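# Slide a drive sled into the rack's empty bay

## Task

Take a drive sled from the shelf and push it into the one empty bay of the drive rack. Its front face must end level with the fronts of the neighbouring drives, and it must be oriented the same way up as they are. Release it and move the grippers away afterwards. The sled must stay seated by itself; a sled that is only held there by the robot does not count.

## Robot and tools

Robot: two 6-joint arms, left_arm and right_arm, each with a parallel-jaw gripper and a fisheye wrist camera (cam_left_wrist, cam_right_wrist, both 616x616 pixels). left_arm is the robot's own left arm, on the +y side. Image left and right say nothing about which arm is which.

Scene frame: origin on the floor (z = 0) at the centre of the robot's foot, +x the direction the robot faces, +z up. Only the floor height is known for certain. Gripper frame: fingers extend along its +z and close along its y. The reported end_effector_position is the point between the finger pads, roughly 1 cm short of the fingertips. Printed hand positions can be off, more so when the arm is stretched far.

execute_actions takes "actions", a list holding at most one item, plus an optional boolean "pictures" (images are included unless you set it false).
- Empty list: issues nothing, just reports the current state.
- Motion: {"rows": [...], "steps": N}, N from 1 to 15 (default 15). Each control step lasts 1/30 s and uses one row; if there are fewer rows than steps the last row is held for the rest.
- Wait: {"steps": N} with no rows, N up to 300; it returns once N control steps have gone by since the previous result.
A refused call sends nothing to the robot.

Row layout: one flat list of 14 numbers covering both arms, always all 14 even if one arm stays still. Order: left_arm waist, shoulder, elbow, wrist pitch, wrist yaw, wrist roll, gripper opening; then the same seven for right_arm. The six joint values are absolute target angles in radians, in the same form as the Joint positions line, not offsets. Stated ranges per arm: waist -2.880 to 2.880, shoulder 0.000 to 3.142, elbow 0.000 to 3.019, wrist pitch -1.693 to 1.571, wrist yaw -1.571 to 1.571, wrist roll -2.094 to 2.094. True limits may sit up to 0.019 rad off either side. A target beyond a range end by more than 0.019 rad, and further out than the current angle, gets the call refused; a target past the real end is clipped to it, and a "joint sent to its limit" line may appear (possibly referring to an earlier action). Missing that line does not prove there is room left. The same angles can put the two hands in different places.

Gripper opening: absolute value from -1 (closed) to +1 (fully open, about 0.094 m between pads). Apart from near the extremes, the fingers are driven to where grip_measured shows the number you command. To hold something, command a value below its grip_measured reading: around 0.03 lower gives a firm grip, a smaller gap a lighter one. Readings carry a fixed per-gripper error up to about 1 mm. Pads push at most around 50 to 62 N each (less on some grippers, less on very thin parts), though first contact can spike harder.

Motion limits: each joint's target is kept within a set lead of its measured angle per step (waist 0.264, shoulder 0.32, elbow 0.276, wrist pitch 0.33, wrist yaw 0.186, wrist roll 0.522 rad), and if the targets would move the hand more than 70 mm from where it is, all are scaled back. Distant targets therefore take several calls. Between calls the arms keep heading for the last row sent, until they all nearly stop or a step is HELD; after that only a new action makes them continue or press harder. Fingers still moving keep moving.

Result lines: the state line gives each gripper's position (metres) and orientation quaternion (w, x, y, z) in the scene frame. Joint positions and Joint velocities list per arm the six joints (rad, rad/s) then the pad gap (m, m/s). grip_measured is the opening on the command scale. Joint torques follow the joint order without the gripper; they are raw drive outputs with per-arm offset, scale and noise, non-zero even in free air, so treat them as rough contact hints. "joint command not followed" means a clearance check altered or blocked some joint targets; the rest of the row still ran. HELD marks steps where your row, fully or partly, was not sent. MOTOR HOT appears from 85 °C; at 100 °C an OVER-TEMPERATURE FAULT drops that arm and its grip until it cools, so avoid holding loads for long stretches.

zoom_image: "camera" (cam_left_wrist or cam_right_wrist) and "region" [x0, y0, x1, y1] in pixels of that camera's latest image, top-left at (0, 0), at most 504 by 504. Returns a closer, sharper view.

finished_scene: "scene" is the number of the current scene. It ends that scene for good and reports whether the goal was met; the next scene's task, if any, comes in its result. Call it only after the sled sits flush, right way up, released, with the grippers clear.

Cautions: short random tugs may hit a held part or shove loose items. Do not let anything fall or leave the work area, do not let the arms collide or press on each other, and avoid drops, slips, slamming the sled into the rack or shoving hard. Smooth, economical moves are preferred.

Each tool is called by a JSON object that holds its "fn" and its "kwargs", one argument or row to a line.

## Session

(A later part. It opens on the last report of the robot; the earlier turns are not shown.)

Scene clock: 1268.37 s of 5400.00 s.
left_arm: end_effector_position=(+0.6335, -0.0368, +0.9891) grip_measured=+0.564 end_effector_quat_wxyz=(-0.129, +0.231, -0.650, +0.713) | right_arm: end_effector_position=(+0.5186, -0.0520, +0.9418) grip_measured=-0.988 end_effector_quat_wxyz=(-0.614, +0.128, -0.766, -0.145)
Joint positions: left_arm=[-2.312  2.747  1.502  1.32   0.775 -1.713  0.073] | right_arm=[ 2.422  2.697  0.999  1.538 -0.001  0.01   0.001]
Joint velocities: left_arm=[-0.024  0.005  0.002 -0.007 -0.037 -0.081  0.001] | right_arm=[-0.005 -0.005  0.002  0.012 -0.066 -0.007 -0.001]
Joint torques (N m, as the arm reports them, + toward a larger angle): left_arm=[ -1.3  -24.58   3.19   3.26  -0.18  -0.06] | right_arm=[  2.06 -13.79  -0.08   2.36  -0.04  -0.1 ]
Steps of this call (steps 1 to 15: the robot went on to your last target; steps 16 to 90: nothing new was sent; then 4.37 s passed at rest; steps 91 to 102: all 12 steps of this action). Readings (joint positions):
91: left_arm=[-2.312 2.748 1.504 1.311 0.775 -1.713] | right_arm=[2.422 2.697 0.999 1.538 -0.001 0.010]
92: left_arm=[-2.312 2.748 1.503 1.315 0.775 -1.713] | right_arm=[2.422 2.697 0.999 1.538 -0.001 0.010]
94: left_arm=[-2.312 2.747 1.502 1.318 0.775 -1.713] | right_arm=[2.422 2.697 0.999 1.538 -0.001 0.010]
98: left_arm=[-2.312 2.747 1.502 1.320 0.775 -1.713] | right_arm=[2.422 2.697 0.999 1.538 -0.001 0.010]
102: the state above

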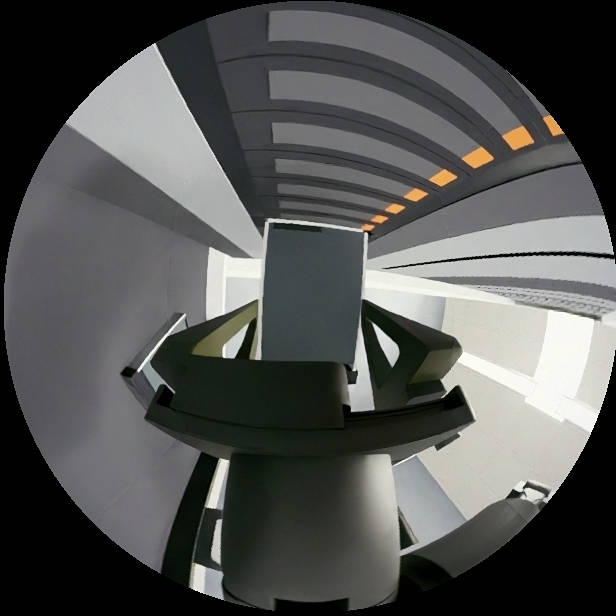

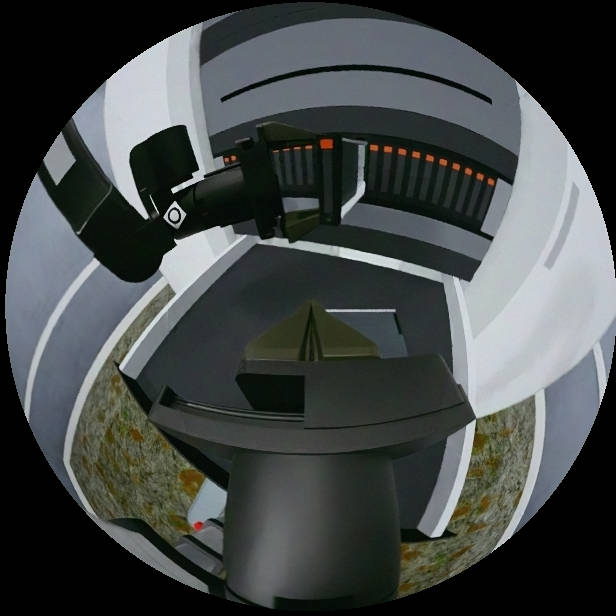

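{"fn": "execute_actions", "kwargs": {
  "actions": [
    {"rows":[[-2.312,2.715,1.525,1.324,0.772,-1.725,0.53,2.43,2.70,1.0,1.55,0,0,-1],[-2.312,2.715,1.53,1.322,0.772,-1.725,0.53,2.43,2.70,1.0,1.55,0,0,-1],[-2.312,2.715,1.535,1.32,0.772,-1.725,0.53,2.43,2.70,1.0,1.55,0,0,-1],[-2.312,2.715,1.538,1.318,0.772,-1.725,0.53,2.43,2.70,1.0,1.55,0,0,-1],[-2.312,2.715,1.541,1.316,0.772,-1.725,0.53,2.43,2.70,1.0,1.55,0,0,-1],[-2.312,2.715,1.544,1.314,0.772,-1.725,0.53,2.43,2.70,1.0,1.55,0,0,-1],[-2.312,2.715,1.547,1.311,0.772,-1.725,0.53,2.43,2.70,1.0,1.55,0,0,-1],[-2.312,2.715,1.55,1.308,0.772,-1.725,0.53,2.43,2.70,1.0,1.55,0,0,-1],[-2.312,2.715,1.553,1.305,0.772,-1.725,0.53,2.43,2.70,1.0,1.55,0,0,-1],[-2.312,2.715,1.556,1.302,0.772,-1.725,0.53,2.43,2.70,1.0,1.55,0,0,-1],[-2.312,2.715,1.56,1.30,0.772,-1.725,0.53,2.43,2.70,1.0,1.55,0,0,-1]],"steps":15}
  ]
}}

{"fn": "zoom_image", "kwargs": {
  "camera": "cam_right_wrist",
  "region": [320,130,390,220]
}}

{"fn": "zoom_image", "kwargs": {
  "camera": "cam_left_wrist",
  "region": [230,170,410,300]
}}

Scene clock: 1280.70 s of 5400.00 s.
left_arm: end_effector_position=(+0.6410, -0.0388, +0.9927) grip_measured=+0.564 end_effector_quat_wxyz=(-0.131, +0.229, -0.648, +0.714) | right_arm: end_effector_position=(+0.5186, -0.0520, +0.9418) grip_measured=-0.988 end_effector_quat_wxyz=(-0.614, +0.128, -0.766, -0.145)
Joint positions: left_arm=[-2.312  2.747  1.523  1.306  0.775 -1.714  0.073] | right_arm=[ 2.422  2.697  0.999  1.538 -0.001  0.01   0.001]
Joint velocities: left_arm=[-0.005 -0.015  0.002  0.007 -0.007 -0.007 -0.   ] | right_arm=[ 0.005 -0.024 -0.007  0.002 -0.066 -0.022  0.001]
Joint torques (N m, as the arm reports them, + toward a larger angle): left_arm=[ -1.1  -24.5    5.8    1.63  -0.18  -0.05] | right_arm=[  2.35 -13.81  -0.13   2.32  -0.04  -0.09]
Steps of this call (steps 1 to 15: the robot went on to your last target; steps 16 to 90: nothing new was sent; then 8.83 s passed at rest; steps 91 to 105: all 15 steps of this action). Readings (joint positions):
91: left_arm=[-2.312 2.747 1.502 1.320 0.775 -1.713] | right_arm=[2.422 2.697 0.999 1.538 -0.001 0.010]
92: left_arm=[-2.312 2.747 1.502 1.320 0.775 -1.713] | right_arm=[2.422 2.697 0.999 1.538 -0.001 0.010]
94: left_arm=[-2.312 2.747 1.502 1.320 0.775 -1.713] | right_arm=[2.422 2.697 0.999 1.538 -0.001 0.010]
98: left_arm=[-2.312 2.747 1.505 1.318 0.775 -1.713] | right_arm=[2.422 2.697 0.999 1.538 -0.001 0.010]
105: the state above

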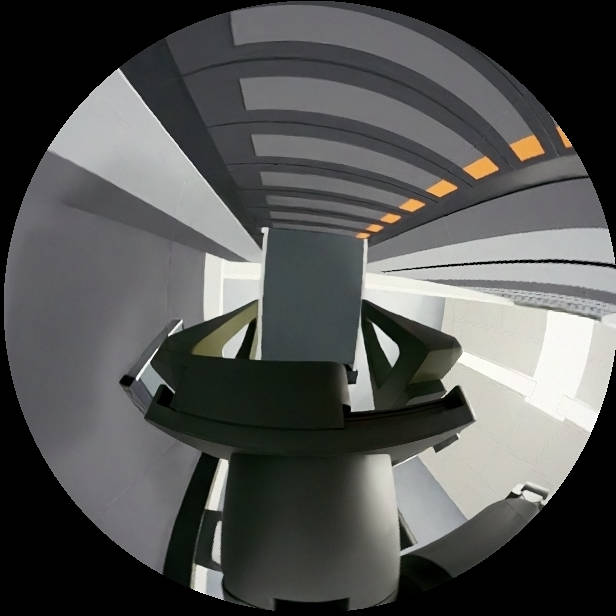

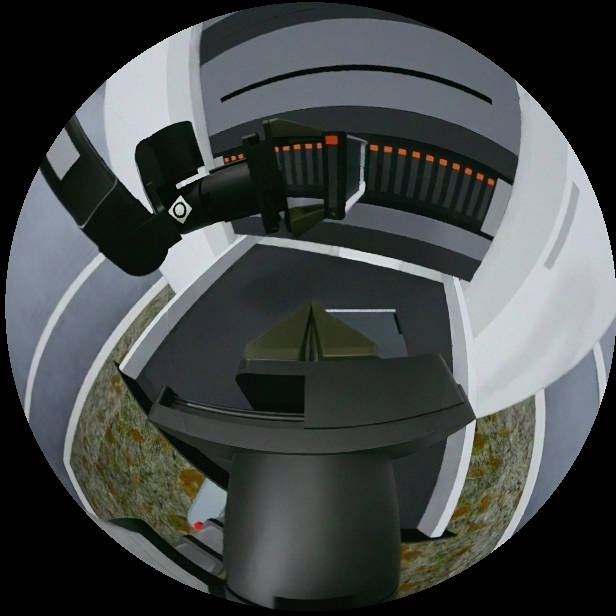

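Region (320, 130, 390, 220) of cam_right_wrist's 616x616 image, scaled by 5.600, with more detail than that image has.

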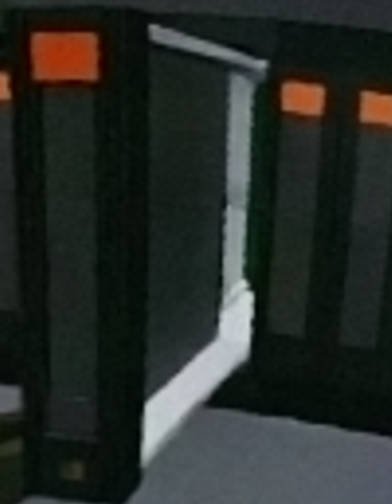

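Region (230, 170, 410, 300) of cam_left_wrist's 616x616 image, scaled by 2.800, with more detail than that image has.

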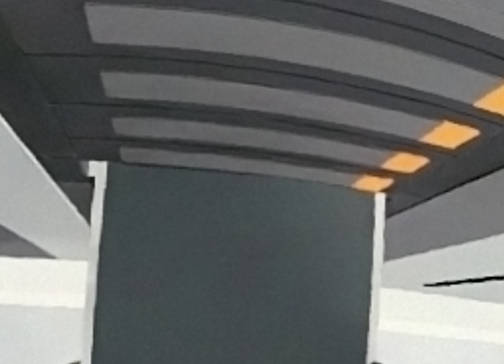

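{"fn": "execute_actions", "kwargs": {
  "actions": [
    {"rows":[[-2.308,2.745,1.563,1.302,0.772,-1.725,0.53,2.43,2.70,1.0,1.55,0,0,-1],[-2.307,2.748,1.567,1.30,0.772,-1.725,0.53,2.43,2.70,1.0,1.55,0,0,-1],[-2.306,2.75,1.571,1.298,0.772,-1.725,0.53,2.43,2.70,1.0,1.55,0,0,-1],[-2.305,2.752,1.575,1.296,0.772,-1.725,0.53,2.43,2.70,1.0,1.55,0,0,-1],[-2.304,2.754,1.579,1.294,0.772,-1.725,0.53,2.43,2.70,1.0,1.55,0,0,-1],[-2.303,2.756,1.583,1.292,0.772,-1.725,0.53,2.43,2.70,1.0,1.55,0,0,-1],[-2.302,2.758,1.587,1.29,0.772,-1.725,0.53,2.43,2.70,1.0,1.55,0,0,-1],[-2.301,2.759,1.591,1.288,0.772,-1.725,0.53,2.43,2.70,1.0,1.55,0,0,-1],[-2.30,2.76,1.595,1.286,0.772,-1.725,0.53,2.43,2.70,1.0,1.55,0,0,-1],[-2.299,2.761,1.599,1.284,0.772,-1.725,0.53,2.43,2.70,1.0,1.55,0,0,-1],[-2.298,2.762,1.603,1.282,0.772,-1.725,0.53,2.43,2.70,1.0,1.55,0,0,-1]],"steps":15}
  ]
}}

{"fn": "zoom_image", "kwargs": {
  "camera": "cam_left_wrist",
  "region": [230,170,410,300]
}}

Scene clock: 1293.10 s of 5400.00 s.
left_arm: end_effector_position=(+0.6510, -0.0385, +0.9901) grip_measured=+0.564 end_effector_quat_wxyz=(-0.135, +0.229, -0.647, +0.715) | right_arm: end_effector_position=(+0.5186, -0.0520, +0.9418) grip_measured=-0.988 end_effector_quat_wxyz=(-0.614, +0.128, -0.766, -0.145)
Joint positions: left_arm=[-2.308  2.763  1.561  1.289  0.775 -1.714  0.073] | right_arm=[ 2.422  2.697  0.999  1.538 -0.001  0.01   0.001]
Joint velocities: left_arm=[ 0.015  0.005  0.012 -0.022 -0.007 -0.007  0.001] | right_arm=[-0.005 -0.005  0.002  0.017 -0.037 -0.095  0.001]
Joint torques (N m, as the arm reports them, + toward a larger angle): left_arm=[ -0.39 -22.44   6.17   1.64  -0.18  -0.03] | right_arm=[  2.39 -13.83  -0.1    2.38  -0.02  -0.09]
Steps of this call (steps 1 to 15: the robot went on to your last target; steps 16 to 90: nothing new was sent; then 8.90 s passed at rest; steps 91 to 105: all 15 steps of this action). Readings (joint positions):
91: left_arm=[-2.312 2.747 1.523 1.306 0.775 -1.714] | right_arm=[2.422 2.697 0.999 1.538 -0.001 0.010]
92: left_arm=[-2.312 2.748 1.524 1.306 0.775 -1.714] | right_arm=[2.422 2.697 0.999 1.538 -0.001 0.010]
94: left_arm=[-2.312 2.750 1.528 1.305 0.775 -1.714] | right_arm=[2.422 2.697 0.999 1.538 -0.001 0.010]
98: left_arm=[-2.311 2.756 1.545 1.299 0.775 -1.714] | right_arm=[2.422 2.697 0.999 1.538 -0.001 0.010]
105: the state above

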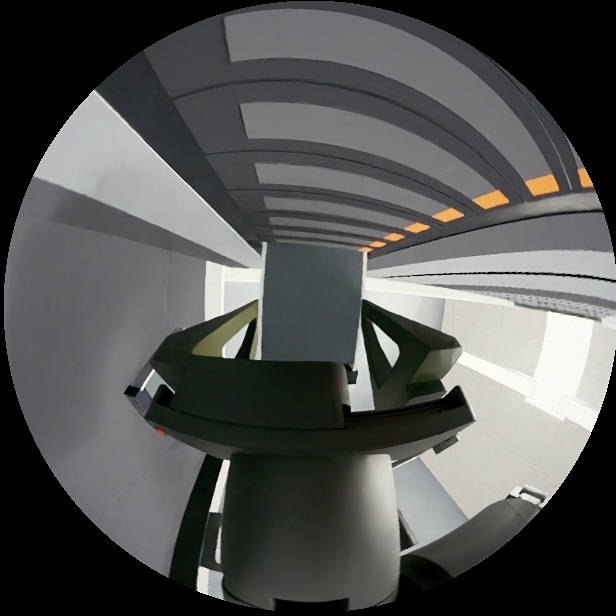

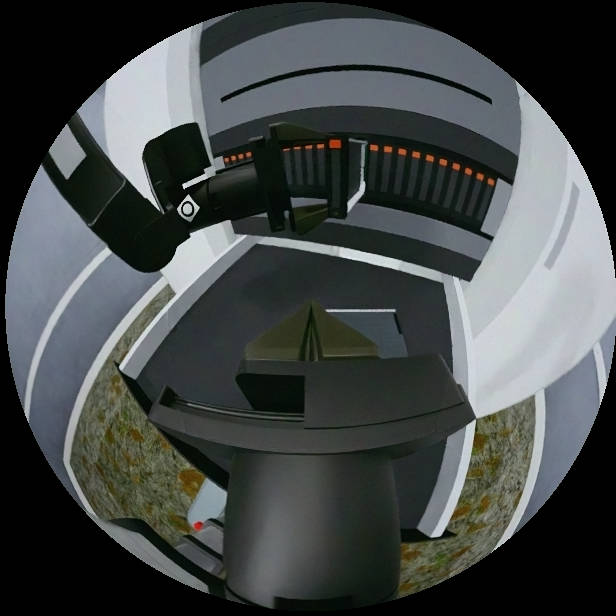

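Region (230, 170, 410, 300) of cam_left_wrist's 616x616 image, scaled by 2.800, with more detail than that image has.

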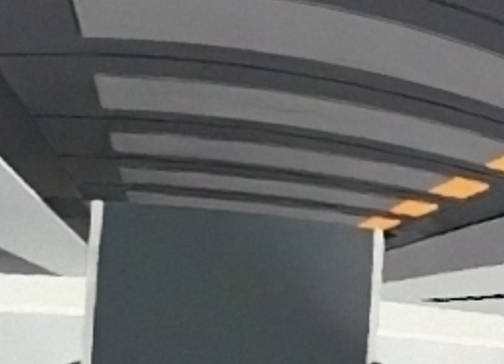

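{"fn": "execute_actions", "kwargs": {
  "actions": [
    {"rows":[[-2.297,2.763,1.607,1.284,0.772,-1.725,0.53,2.43,2.70,1.0,1.55,0,0,-1],[-2.296,2.764,1.611,1.282,0.772,-1.725,0.53,2.43,2.70,1.0,1.55,0,0,-1],[-2.296,2.766,1.615,1.279,0.772,-1.725,0.53,2.43,2.70,1.0,1.55,0,0,-1],[-2.295,2.767,1.619,1.276,0.772,-1.725,0.53,2.43,2.70,1.0,1.55,0,0,-1],[-2.295,2.768,1.623,1.273,0.772,-1.725,0.53,2.43,2.70,1.0,1.55,0,0,-1],[-2.294,2.77,1.627,1.27,0.772,-1.725,0.53,2.43,2.70,1.0,1.55,0,0,-1],[-2.294,2.771,1.631,1.267,0.772,-1.725,0.53,2.43,2.70,1.0,1.55,0,0,-1],[-2.293,2.772,1.635,1.264,0.772,-1.725,0.53,2.43,2.70,1.0,1.55,0,0,-1],[-2.293,2.774,1.639,1.261,0.772,-1.725,0.53,2.43,2.70,1.0,1.55,0,0,-1],[-2.292,2.775,1.643,1.258,0.772,-1.725,0.53,2.43,2.70,1.0,1.55,0,0,-1],[-2.292,2.776,1.647,1.256,0.772,-1.725,0.53,2.43,2.70,1.0,1.55,0,0,-1]],"steps":15}
  ]
}}

Scene clock: 1302.00 s of 5400.00 s.
left_arm: end_effector_position=(+0.6559, -0.0385, +0.9891) grip_measured=+0.564 end_effector_quat_wxyz=(-0.136, +0.229, -0.647, +0.715) | right_arm: end_effector_position=(+0.5186, -0.0520, +0.9418) grip_measured=-0.988 end_effector_quat_wxyz=(-0.614, +0.128, -0.766, -0.145)
Joint positions: left_arm=[-2.306  2.771  1.58   1.28   0.775 -1.714  0.073] | right_arm=[ 2.422  2.697  0.999  1.538 -0.001  0.01   0.001]
Joint velocities: left_arm=[-0.024  0.005 -0.007 -0.007 -0.037 -0.022 -0.001] | right_arm=[-0.005 -0.024 -0.012 -0.007 -0.037  0.051  0.   ]
Joint torques (N m, as the arm reports them, + toward a larger angle): left_arm=[  0.04 -21.65   7.97   0.88  -0.15  -0.06] | right_arm=[  2.3  -13.66  -0.06   2.42  -0.02  -0.09]
Steps of this call (steps 1 to 15: the robot went on to your last target; steps 16 to 90: nothing new was sent; then 5.40 s passed at rest; steps 91 to 105: all 15 steps of this action). Readings (joint positions):
91: left_arm=[-2.307 2.764 1.563 1.288 0.775 -1.714] | right_arm=[2.422 2.697 0.999 1.538 -0.001 0.010]
92: left_arm=[-2.307 2.764 1.564 1.288 0.775 -1.714] | right_arm=[2.422 2.697 0.999 1.538 -0.001 0.010]
94: left_arm=[-2.307 2.766 1.569 1.286 0.775 -1.714] | right_arm=[2.422 2.697 0.999 1.538 -0.001 0.010]
98: left_arm=[-2.306 2.771 1.579 1.280 0.775 -1.714] | right_arm=[2.422 2.697 0.999 1.538 -0.001 0.010]
105: the state above

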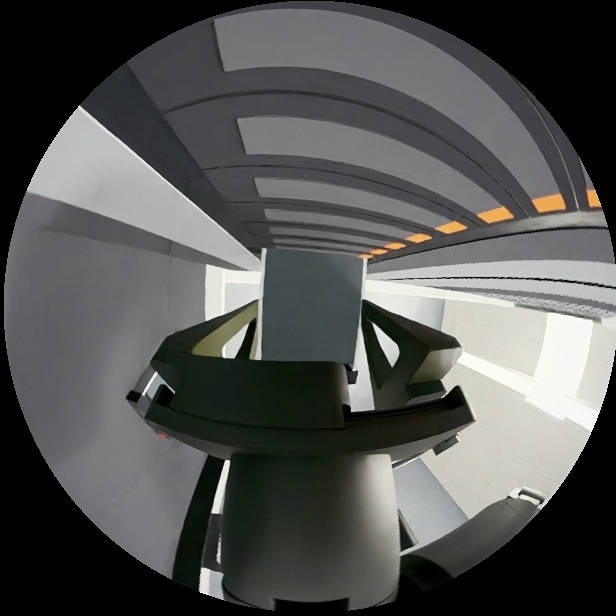

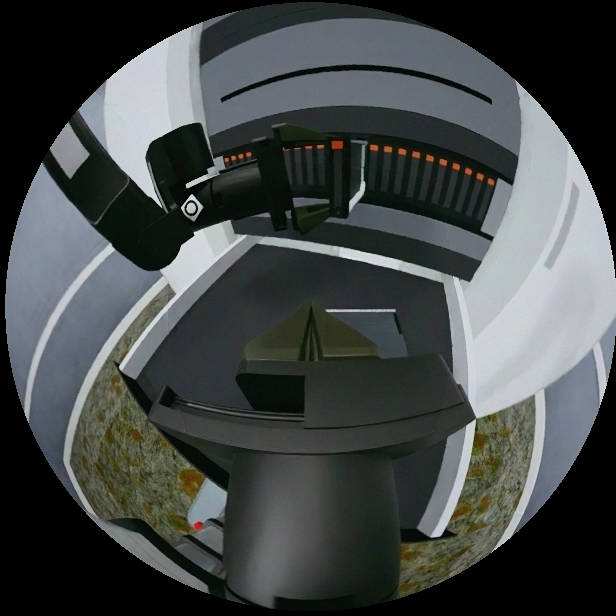

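{"fn": "execute_actions", "kwargs": {
  "actions": [
    {"rows":[[-2.296,2.77,1.65,1.29,0.772,-1.725,0.53,2.43,2.70,1.0,1.55,0,0,-1],[-2.296,2.768,1.655,1.295,0.77,-1.725,0.53,2.43,2.70,1.0,1.55,0,0,-1],[-2.296,2.766,1.66,1.30,0.768,-1.725,0.53,2.43,2.70,1.0,1.55,0,0,-1],[-2.296,2.764,1.665,1.30,0.766,-1.725,0.53,2.43,2.70,1.0,1.55,0,0,-1],[-2.296,2.762,1.67,1.30,0.764,-1.725,0.53,2.43,2.70,1.0,1.55,0,0,-1],[-2.296,2.76,1.675,1.30,0.762,-1.725,0.53,2.43,2.70,1.0,1.55,0,0,-1]],"steps":15}
  ]
}}

Scene clock: 1312.10 s of 5400.00 s.
left_arm: end_effector_position=(+0.6576, -0.0386, +0.9895) grip_measured=+0.564 end_effector_quat_wxyz=(-0.144, +0.225, -0.644, +0.716) | right_arm: end_effector_position=(+0.5186, -0.0520, +0.9418) grip_measured=-0.988 end_effector_quat_wxyz=(-0.614, +0.128, -0.766, -0.145)
Joint positions: left_arm=[-2.307  2.776  1.587  1.29   0.768 -1.707  0.073] | right_arm=[ 2.422  2.697  0.999  1.538 -0.001  0.01   0.001]
Joint velocities: left_arm=[ 0.005 -0.005  0.007 -0.002 -0.037 -0.007 -0.   ] | right_arm=[ 0.005 -0.005 -0.012 -0.007 -0.037  0.037 -0.001]
Joint torques (N m, as the arm reports them, + toward a larger angle): left_arm=[ -0.29 -23.58   9.3    2.43  -0.31  -0.12] | right_arm=[  2.19 -13.71  -0.08   2.37  -0.04  -0.08]
Steps of this call (steps 1 to 15: the robot went on to your last target; steps 16 to 90: nothing new was sent; then 6.60 s passed at rest; steps 91 to 105: all 15 steps of this action). Readings (joint positions):
91: left_arm=[-2.306 2.771 1.581 1.281 0.775 -1.714] | right_arm=[2.422 2.697 0.999 1.538 -0.001 0.010]
92: left_arm=[-2.306 2.771 1.581 1.283 0.775 -1.714] | right_arm=[2.422 2.697 0.999 1.538 -0.001 0.010]
94: left_arm=[-2.306 2.773 1.584 1.286 0.772 -1.712] | right_arm=[2.422 2.697 0.999 1.538 -0.001 0.010]
98: left_arm=[-2.307 2.776 1.587 1.289 0.768 -1.708] | right_arm=[2.422 2.697 0.999 1.538 -0.001 0.010]
105: the state above

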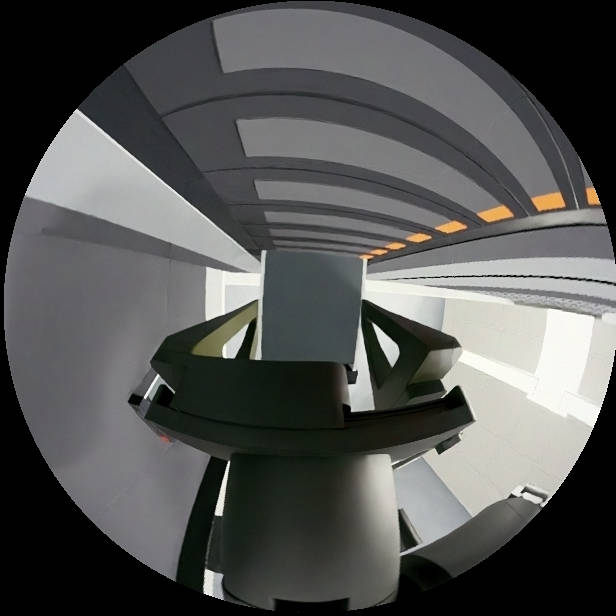

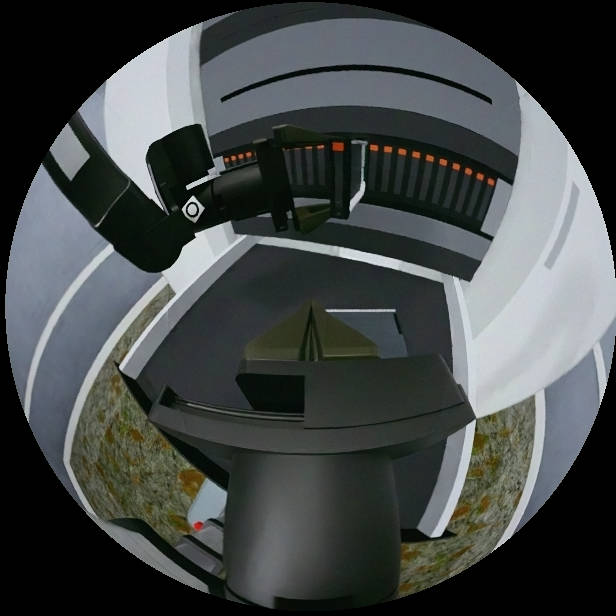

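{"fn": "execute_actions", "kwargs": {
  "actions": [
    {"rows":[[-2.307,2.75,1.60,1.30,0.77,-1.71,0.53,2.43,2.70,1.0,1.55,0,0,-1],[-2.307,2.75,1.59,1.30,0.77,-1.71,0.54,2.43,2.70,1.0,1.55,0,0,-1],[-2.307,2.75,1.585,1.30,0.77,-1.71,0.56,2.43,2.70,1.0,1.55,0,0,-1],[-2.307,2.75,1.585,1.30,0.77,-1.71,0.58,2.43,2.70,1.0,1.55,0,0,-1],[-2.307,2.75,1.585,1.30,0.77,-1.71,0.62,2.43,2.70,1.0,1.55,0,0,-1],[-2.307,2.75,1.585,1.30,0.77,-1.71,0.68,2.43,2.70,1.0,1.55,0,0,-1]],"steps":15}
  ]
}}

{"fn": "zoom_image", "kwargs": {
  "camera": "cam_right_wrist",
  "region": [270,110,400,240]
}}

Scene clock: 1318.73 s of 5400.00 s.
left_arm: end_effector_position=(+0.6563, -0.0389, +0.9885) grip_measured=+0.677 end_effector_quat_wxyz=(-0.143, +0.226, -0.645, +0.716) | right_arm: end_effector_position=(+0.5186, -0.0520, +0.9418) grip_measured=-0.988 end_effector_quat_wxyz=(-0.614, +0.128, -0.766, -0.145)
Joint positions: left_arm=[-2.308  2.776  1.584  1.29   0.768 -1.707  0.079] | right_arm=[ 2.422  2.697  0.999  1.538 -0.001  0.01   0.001]
Joint velocities: left_arm=[ 0.005 -0.005 -0.002 -0.012  0.037 -0.066  0.   ] | right_arm=[-0.024 -0.015 -0.002  0.002  0.022 -0.051 -0.   ]
Joint torques (N m, as the arm reports them, + toward a larger angle): left_arm=[ -1.21 -24.48   3.68   2.42   0.05   0.05] | right_arm=[  2.3  -13.79  -0.08   2.33  -0.04  -0.09]
Steps of this call (steps 1 to 15: the robot went on to your last target; steps 16 to 90: nothing new was sent; then 3.13 s passed at rest; steps 91 to 105: all 15 steps of this action). Readings (joint positions):
91: left_arm=[-2.308 2.776 1.586 1.290 0.768 -1.707] | right_arm=[2.422 2.697 0.999 1.538 -0.001 0.010]
92: left_arm=[-2.308 2.776 1.585 1.290 0.768 -1.707] | right_arm=[2.422 2.697 0.999 1.538 -0.001 0.010]
94: left_arm=[-2.308 2.776 1.584 1.290 0.768 -1.707] | right_arm=[2.422 2.697 0.999 1.538 -0.001 0.010]
98: left_arm=[-2.308 2.776 1.584 1.290 0.768 -1.707] | right_arm=[2.422 2.697 0.999 1.538 -0.001 0.010]
105: the state above

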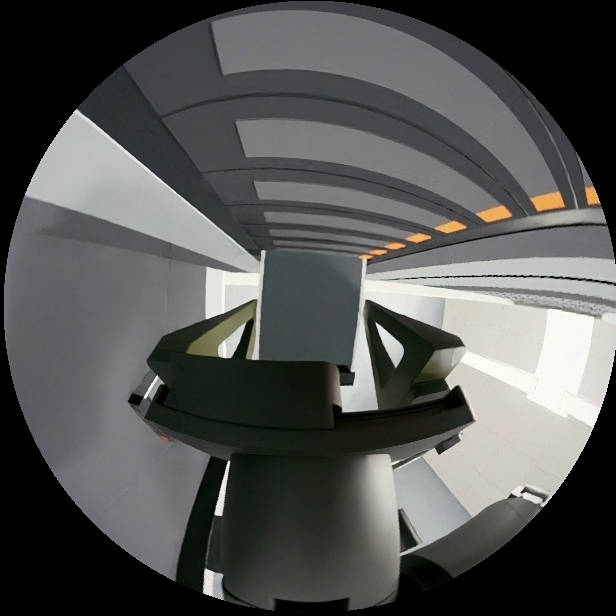

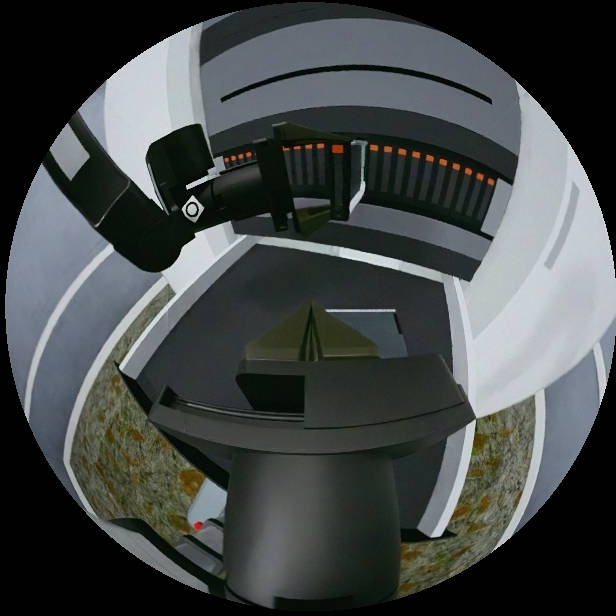

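Region (270, 110, 400, 240) of cam_right_wrist's 616x616 image, scaled by 3.877, with more detail than that image has.

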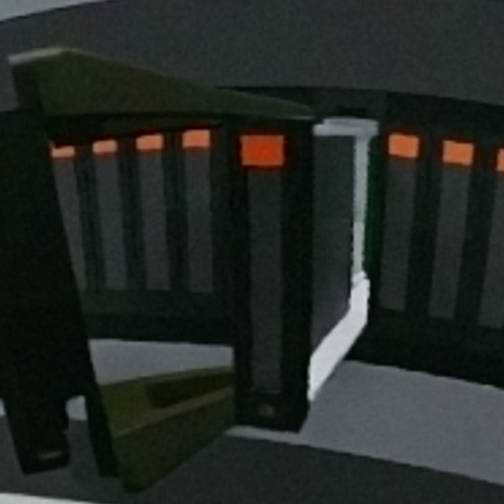

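{"fn": "execute_actions", "kwargs": {
  "actions": [
    {"rows":[[-2.307,2.75,1.585,1.30,0.77,-1.71,0.66,2.405,2.57,1.0,1.55,0,0,-1]],"steps":15}
  ],
  "pictures": false
}}

{"fn": "execute_actions", "kwargs": {
  "actions": [
    {"rows":[[-2.307,2.75,1.585,1.30,0.77,-1.71,0.66,2.405,2.57,1.07,1.55,0,0,-1]],"steps":15}
  ]
}}

Scene clock: 1336.13 s of 5400.00 s.
left_arm: end_effector_position=(+0.6563, -0.0389, +0.9885) grip_measured=+0.663 end_effector_quat_wxyz=(-0.143, +0.226, -0.645, +0.716) | right_arm: end_effector_position=(+0.5666, -0.0437, +1.0311) grip_measured=-0.988 end_effector_quat_wxyz=(-0.674, +0.114, -0.714, -0.152)
Joint positions: left_arm=[-2.308  2.776  1.584  1.29   0.768 -1.707  0.078] | right_arm=[ 2.414  2.545  1.004  1.544 -0.001  0.01   0.001]
Joint velocities: left_arm=[-0.005  0.015 -0.007 -0.012 -0.051  0.022  0.   ] | right_arm=[-0.005  0.054  0.022  0.017  0.051 -0.095  0.   ]
Joint torques (N m, as the arm reports them, + toward a larger angle): left_arm=[ -1.19 -24.31   3.64   2.43   0.07   0.04] | right_arm=[  1.2  -13.42   1.14   2.06  -0.03  -0.09]
Steps of this call (steps 1 to 15: the robot went on to your last target; steps 16 to 90: nothing new was sent; then 13.90 s passed at rest; steps 91 to 105: all 15 steps of this action). Readings (joint positions):
91: left_arm=[-2.308 2.776 1.584 1.290 0.768 -1.707] | right_arm=[2.422 2.689 0.998 1.537 -0.001 0.010]
92: left_arm=[-2.308 2.776 1.584 1.290 0.768 -1.707] | right_arm=[2.421 2.677 0.994 1.537 -0.001 0.010]
94: left_arm=[-2.308 2.776 1.584 1.290 0.768 -1.707] | right_arm=[2.418 2.637 0.993 1.537 -0.001 0.010]
98: left_arm=[-2.308 2.776 1.584 1.290 0.768 -1.707] | right_arm=[2.414 2.556 0.998 1.541 -0.001 0.010]
105: the state above

Scene clock: 1336.63 s of 5400.00 s.
left_arm: end_effector_position=(+0.6563, -0.0389, +0.9885) grip_measured=+0.663 end_effector_quat_wxyz=(-0.143, +0.226, -0.645, +0.716) | right_arm: end_effector_position=(+0.5846, -0.0369, +1.0374) grip_measured=-0.988 end_effector_quat_wxyz=(-0.690, +0.111, -0.698, -0.155)
Joint positions: left_arm=[-2.308  2.776  1.584  1.29   0.768 -1.707  0.078] | right_arm=[ 2.414  2.558  1.062  1.544 -0.001  0.01   0.001]
Joint velocities: left_arm=[-0.005 -0.005 -0.002 -0.007 -0.037  0.022 -0.001] | right_arm=[-0.015 -0.015 -0.007 -0.007  0.037 -0.022  0.   ]
Joint torques (N m, as the arm reports them, + toward a larger angle): left_arm=[ -1.17 -24.37   3.64   2.41   0.06   0.03] | right_arm=[  1.04 -14.31   2.27   2.05  -0.03  -0.1 ]
Steps of this call (steps 1 to 15: all 15 steps of this action). Readings (joint positions):
1: left_arm=[-2.308 2.776 1.584 1.290 0.768 -1.707] | right_arm=[2.414 2.548 1.008 1.544 -0.001 0.010]
2: left_arm=[-2.308 2.776 1.584 1.290 0.768 -1.707] | right_arm=[2.414 2.552 1.019 1.544 -0.001 0.010]
4: left_arm=[-2.308 2.776 1.584 1.290 0.768 -1.707] | right_arm=[2.414 2.558 1.043 1.544 -0.001 0.010]
8: left_arm=[-2.308 2.776 1.584 1.290 0.768 -1.707] | right_arm=[2.414 2.558 1.062 1.544 -0.001 0.010]
15: the state above

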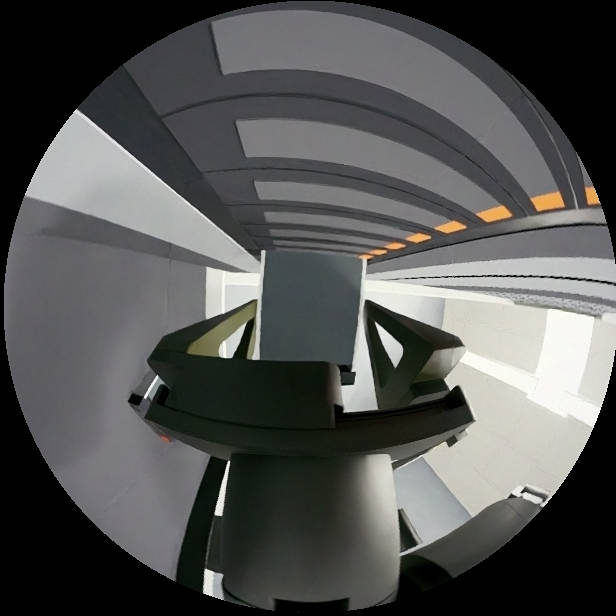

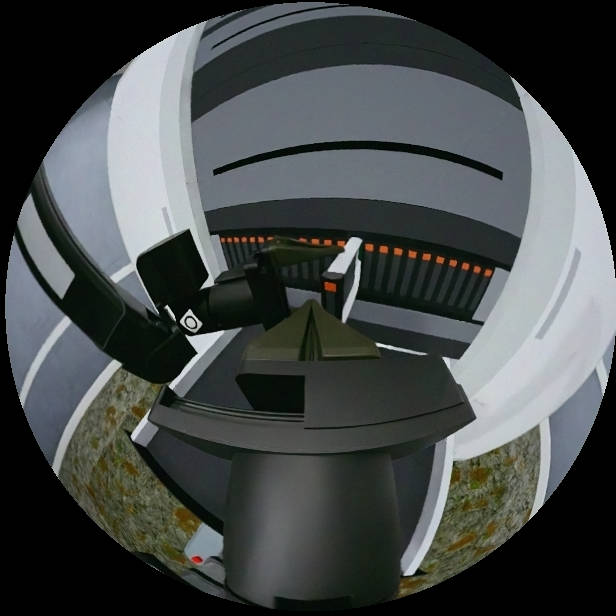

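{"fn": "execute_actions", "kwargs": {
  "actions": [
    {"rows":[[-2.307,2.75,1.585,1.30,0.77,-1.71,0.66,2.385,2.58,1.03,1.55,0,0,-1],[-2.307,2.75,1.585,1.30,0.77,-1.71,0.66,2.385,2.59,1.03,1.55,0,0,-1],[-2.307,2.75,1.585,1.30,0.77,-1.71,0.66,2.385,2.60,1.03,1.55,0,0,-1]],"steps":15}
  ]
}}

Scene clock: 1344.13 s of 5400.00 s.
left_arm: end_effector_position=(+0.6563, -0.0389, +0.9885) grip_measured=+0.663 end_effector_quat_wxyz=(-0.143, +0.226, -0.645, +0.716) | right_arm: end_effector_position=(+0.5737, -0.0565, +1.0134) grip_measured=-0.988 end_effector_quat_wxyz=(-0.673, +0.106, -0.718, -0.143)
Joint positions: left_arm=[-2.308  2.776  1.584  1.29   0.768 -1.707  0.078] | right_arm=[ 2.389  2.586  1.036  1.544 -0.001  0.01   0.001]
Joint velocities: left_arm=[-0.005 -0.005 -0.017 -0.012 -0.022  0.11  -0.001] | right_arm=[-0.005 -0.005  0.002 -0.007 -0.007  0.051  0.   ]
Joint torques (N m, as the arm reports them, + toward a larger angle): left_arm=[ -1.21 -24.41   3.69   2.39   0.06   0.04] | right_arm=[  0.95 -14.     0.44   1.95  -0.04  -0.1 ]
Steps of this call (steps 1 to 15: the robot went on to your last target; steps 16 to 90: nothing new was sent; then 4.00 s passed at rest; steps 91 to 105: all 15 steps of this action). Readings (joint positions):
91: left_arm=[-2.308 2.776 1.584 1.290 0.768 -1.707] | right_arm=[2.412 2.558 1.059 1.544 -0.001 0.010]
92: left_arm=[-2.308 2.776 1.584 1.290 0.768 -1.707] | right_arm=[2.410 2.558 1.054 1.544 -0.001 0.010]
94: left_arm=[-2.308 2.776 1.584 1.290 0.768 -1.707] | right_arm=[2.403 2.563 1.044 1.544 -0.001 0.010]
98: left_arm=[-2.308 2.776 1.584 1.290 0.768 -1.707] | right_arm=[2.391 2.580 1.038 1.544 -0.001 0.010]
105: the state above

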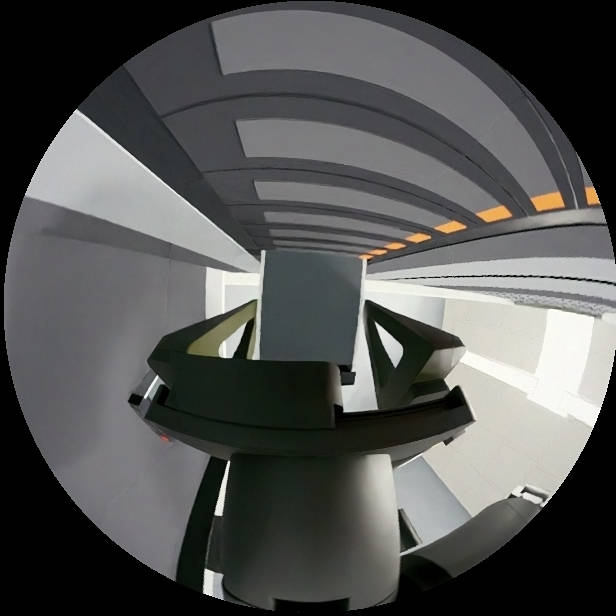

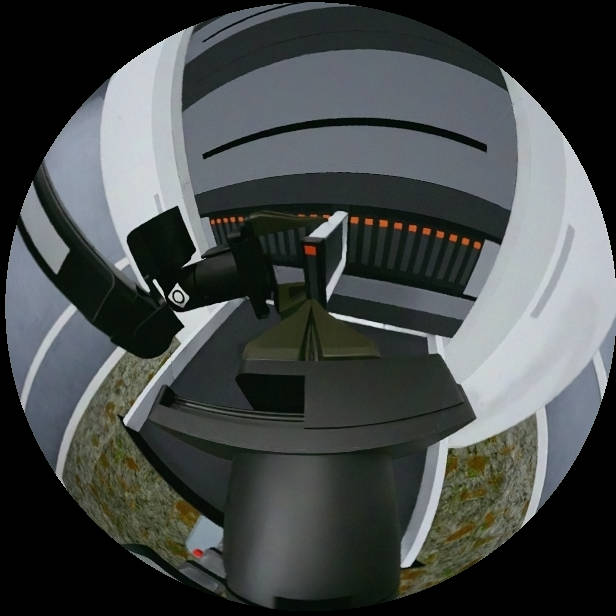

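{"fn": "execute_actions", "kwargs": {
  "actions": [
    {"rows":[[-2.307,2.75,1.585,1.30,0.77,-1.71,0.66,2.385,2.61,1.06,1.55,0,0,-1],[-2.307,2.75,1.585,1.30,0.77,-1.71,0.66,2.385,2.61,1.08,1.55,0,0,-1],[-2.307,2.75,1.585,1.30,0.77,-1.71,0.66,2.385,2.61,1.10,1.55,0,0,-1]],"steps":15}
  ]
}}

{"fn": "zoom_image", "kwargs": {
  "camera": "cam_right_wrist",
  "region": [250,180,400,330]
}}

Scene clock: 1353.73 s of 5400.00 s.
left_arm: end_effector_position=(+0.6563, -0.0389, +0.9885) grip_measured=+0.663 end_effector_quat_wxyz=(-0.143, +0.226, -0.645, +0.716) | right_arm: end_effector_position=(+0.5924, -0.0501, +1.0224) grip_measured=-0.988 end_effector_quat_wxyz=(-0.690, +0.103, -0.702, -0.146)
Joint positions: left_arm=[-2.308  2.776  1.584  1.29   0.768 -1.707  0.078] | right_arm=[ 2.389  2.594  1.092  1.544 -0.001  0.01   0.001]
Joint velocities: left_arm=[-0.005 -0.005  0.012 -0.002  0.007 -0.022  0.001] | right_arm=[ 0.005 -0.005 -0.012 -0.002  0.037 -0.037 -0.001]
Joint torques (N m, as the arm reports them, + toward a larger angle): left_arm=[ -1.17 -24.37   3.7    2.43   0.06   0.04] | right_arm=[  1.42 -14.13   2.25   2.08  -0.02  -0.07]
Steps of this call (steps 1 to 15: the robot went on to your last target; steps 16 to 90: nothing new was sent; then 6.10 s passed at rest; steps 91 to 105: all 15 steps of this action). Readings (joint positions):
91: left_arm=[-2.308 2.776 1.584 1.290 0.768 -1.707] | right_arm=[2.389 2.586 1.037 1.544 -0.001 0.010]
92: left_arm=[-2.308 2.776 1.584 1.290 0.768 -1.707] | right_arm=[2.389 2.587 1.041 1.544 -0.001 0.010]
94: left_arm=[-2.308 2.776 1.584 1.290 0.768 -1.707] | right_arm=[2.389 2.592 1.060 1.544 -0.001 0.010]
98: left_arm=[-2.308 2.776 1.584 1.290 0.768 -1.707] | right_arm=[2.389 2.594 1.091 1.544 -0.001 0.010]
105: the state above

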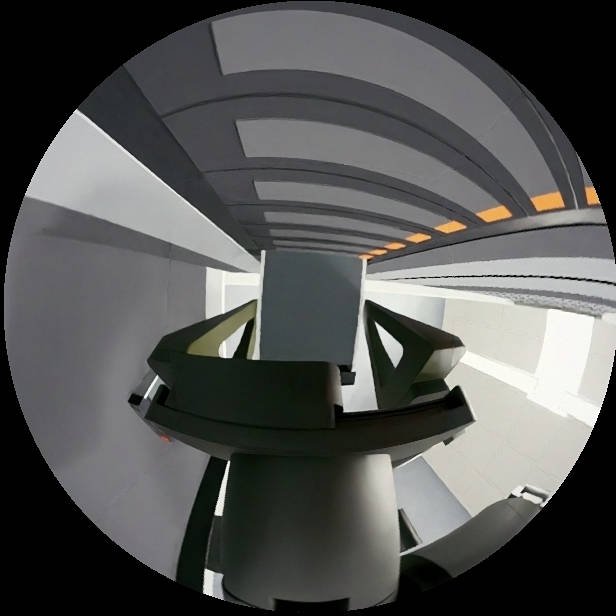

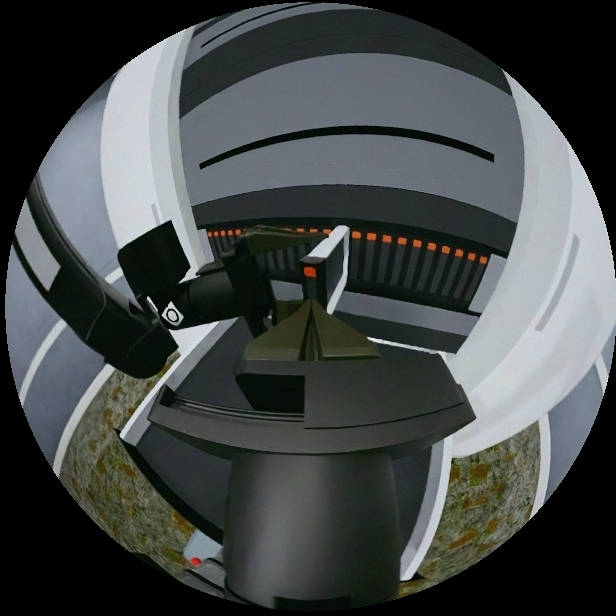

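Region (250, 180, 400, 330) of cam_right_wrist's 616x616 image, scaled by 3.360, with more detail than that image has.

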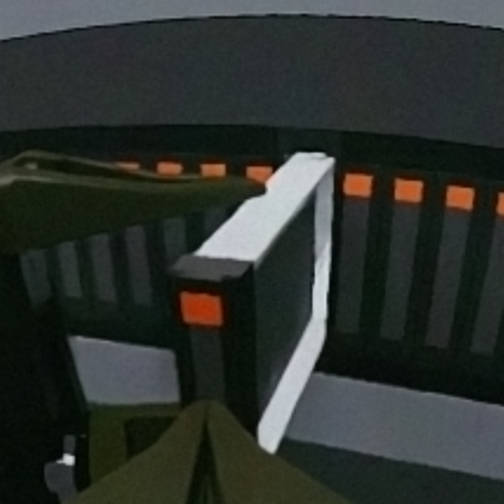

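{"fn": "execute_actions", "kwargs": {
  "actions": [
    {"rows":[[-2.307,2.75,1.585,1.30,0.77,-1.71,0.66,2.38,2.62,1.12,1.55,0,0,-1],[-2.307,2.75,1.585,1.30,0.77,-1.71,0.66,2.38,2.63,1.13,1.55,0,0,-1],[-2.307,2.75,1.585,1.30,0.77,-1.71,0.66,2.375,2.635,1.145,1.55,0,0,-1],[-2.307,2.75,1.585,1.30,0.77,-1.71,0.66,2.375,2.635,1.16,1.55,0,0,-1]],"steps":15}
  ]
}}

{"fn": "zoom_image", "kwargs": {
  "camera": "cam_right_wrist",
  "region": [250,180,400,330]
}}

Scene clock: 1359.07 s of 5400.00 s.
left_arm: end_effector_position=(+0.6563, -0.0389, +0.9885) grip_measured=+0.663 end_effector_quat_wxyz=(-0.143, +0.226, -0.645, +0.716) | right_arm: end_effector_position=(+0.6073, -0.0479, +1.0224) grip_measured=-0.988 end_effector_quat_wxyz=(-0.701, +0.099, -0.691, -0.146)
Joint positions: left_arm=[-2.308  2.776  1.584  1.29   0.768 -1.707  0.078] | right_arm=[ 2.385  2.616  1.146  1.544 -0.001  0.01   0.001]
Joint velocities: left_arm=[-0.005 -0.005 -0.012  0.002  0.007 -0.007 -0.   ] | right_arm=[-0.015 -0.005 -0.002  0.002  0.051 -0.007 -0.001]
Joint torques (N m, as the arm reports them, + toward a larger angle): left_arm=[ -1.21 -24.37   3.66   2.4    0.07   0.04] | right_arm=[  0.71 -14.87   3.03   2.13  -0.03  -0.08]
Steps of this call (steps 1 to 15: the robot went on to your last target; steps 16 to 90: nothing new was sent; then 1.83 s passed at rest; steps 91 to 105: all 15 steps of this action). Readings (joint positions):
91: left_arm=[-2.308 2.776 1.584 1.290 0.768 -1.707] | right_arm=[2.389 2.594 1.093 1.544 -0.001 0.010]
92: left_arm=[-2.308 2.776 1.584 1.290 0.768 -1.707] | right_arm=[2.389 2.595 1.097 1.544 -0.001 0.010]
94: left_arm=[-2.308 2.776 1.584 1.290 0.768 -1.707] | right_arm=[2.388 2.603 1.115 1.544 -0.001 0.010]
98: left_arm=[-2.308 2.776 1.584 1.290 0.768 -1.707] | right_arm=[2.386 2.615 1.146 1.544 -0.001 0.010]
105: the state above

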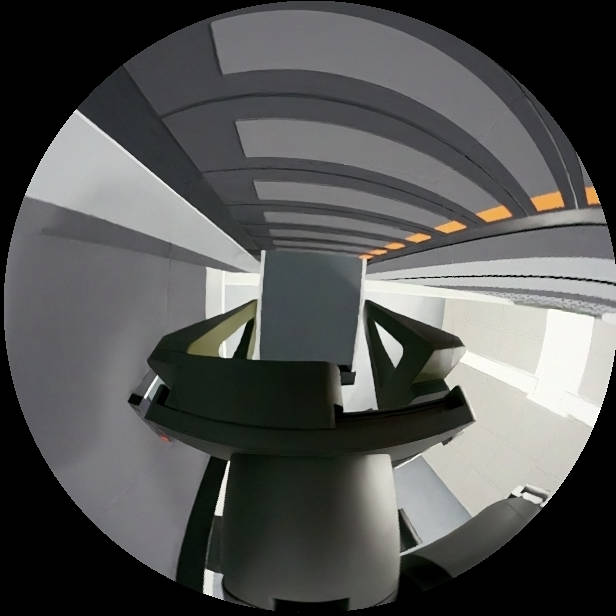

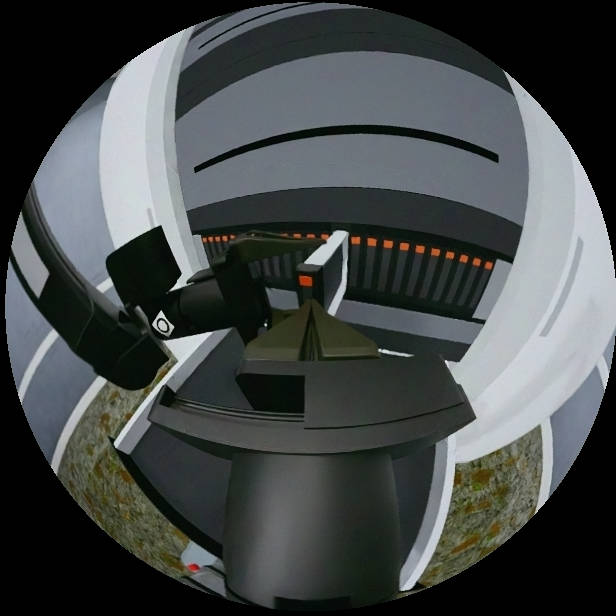

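Region (250, 180, 400, 330) of cam_right_wrist's 616x616 image, scaled by 3.360, with more detail than that image has.

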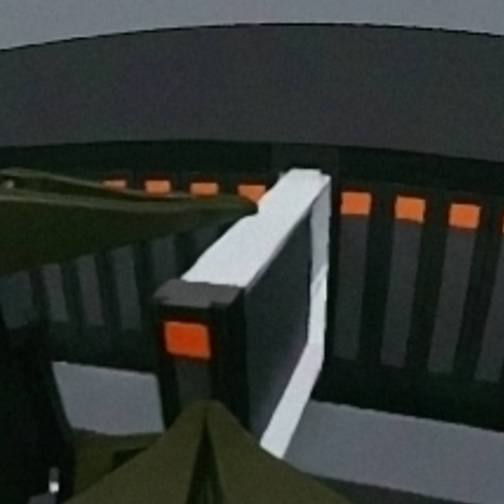

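{"fn": "execute_actions", "kwargs": {
  "actions": [
    {"rows":[[-2.307,2.75,1.585,1.30,0.77,-1.71,0.66,2.392,2.65,1.18,1.55,0,0,-1],[-2.307,2.75,1.585,1.30,0.77,-1.71,0.66,2.394,2.655,1.195,1.55,0,0,-1],[-2.307,2.75,1.585,1.30,0.77,-1.71,0.66,2.396,2.66,1.21,1.55,0,0,-1],[-2.307,2.75,1.585,1.30,0.77,-1.71,0.66,2.398,2.665,1.225,1.55,0,0,-1]],"steps":15}
  ]
}}

{"fn": "zoom_image", "kwargs": {
  "camera": "cam_right_wrist",
  "region": [250,180,400,330]
}}

Scene clock: 1365.63 s of 5400.00 s.
left_arm: end_effector_position=(+0.6562, -0.0389, +0.9885) grip_measured=+0.663 end_effector_quat_wxyz=(-0.143, +0.226, -0.645, +0.716) | right_arm: end_effector_position=(+0.6190, -0.0399, +1.0192) grip_measured=-0.988 end_effector_quat_wxyz=(-0.711, +0.099, -0.681, -0.149)
Joint positions: left_arm=[-2.308  2.776  1.584  1.29   0.768 -1.707  0.078] | right_arm=[ 2.389  2.646  1.205  1.544 -0.001  0.01   0.001]
Joint velocities: left_arm=[ 0.005 -0.005 -0.017 -0.002 -0.007 -0.037  0.   ] | right_arm=[-0.015 -0.005 -0.007  0.017  0.007  0.11   0.002]
Joint torques (N m, as the arm reports them, + toward a larger angle): left_arm=[ -1.23 -24.49   3.67   2.44   0.07   0.04] | right_arm=[  2.43 -15.02   3.88   2.14  -0.07  -0.09]
Steps of this call (steps 1 to 15: the robot went on to your last target; steps 16 to 90: nothing new was sent; then 3.07 s passed at rest; steps 91 to 105: all 15 steps of this action). Readings (joint positions):
91: left_arm=[-2.308 2.776 1.584 1.290 0.768 -1.707] | right_arm=[2.385 2.616 1.148 1.544 -0.001 0.010]
92: left_arm=[-2.308 2.776 1.584 1.290 0.768 -1.707] | right_arm=[2.385 2.619 1.153 1.544 -0.001 0.010]
94: left_arm=[-2.308 2.776 1.584 1.290 0.768 -1.707] | right_arm=[2.386 2.630 1.174 1.544 -0.001 0.010]
98: left_arm=[-2.308 2.776 1.584 1.290 0.768 -1.707] | right_arm=[2.389 2.644 1.202 1.544 -0.001 0.010]
105: the state above

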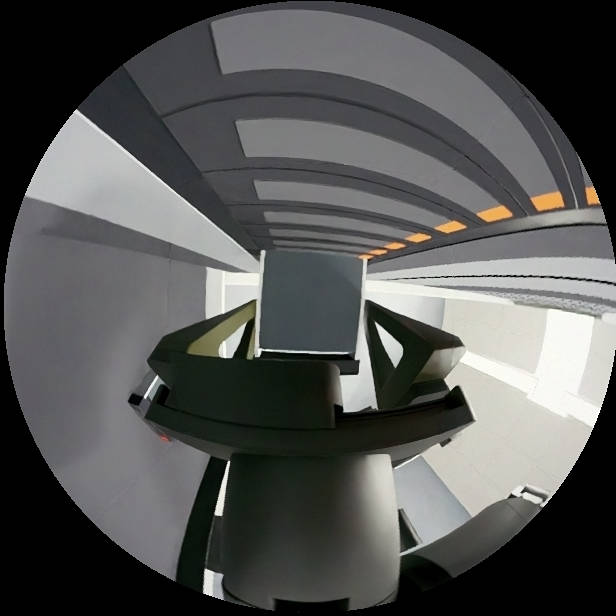

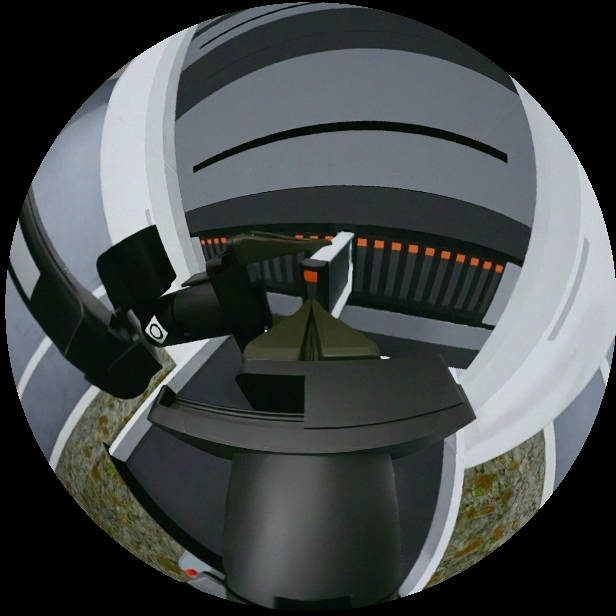

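Region (250, 180, 400, 330) of cam_right_wrist's 616x616 image, scaled by 3.360, with more detail than that image has.

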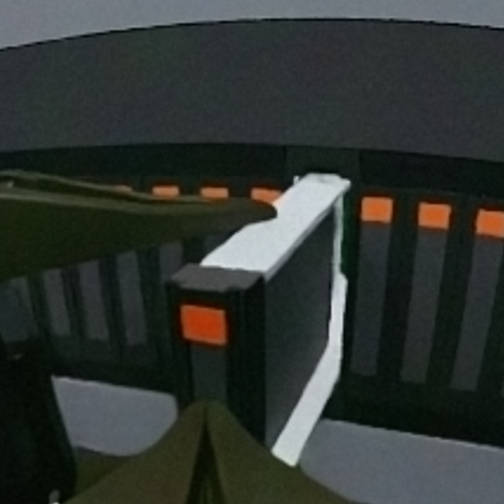

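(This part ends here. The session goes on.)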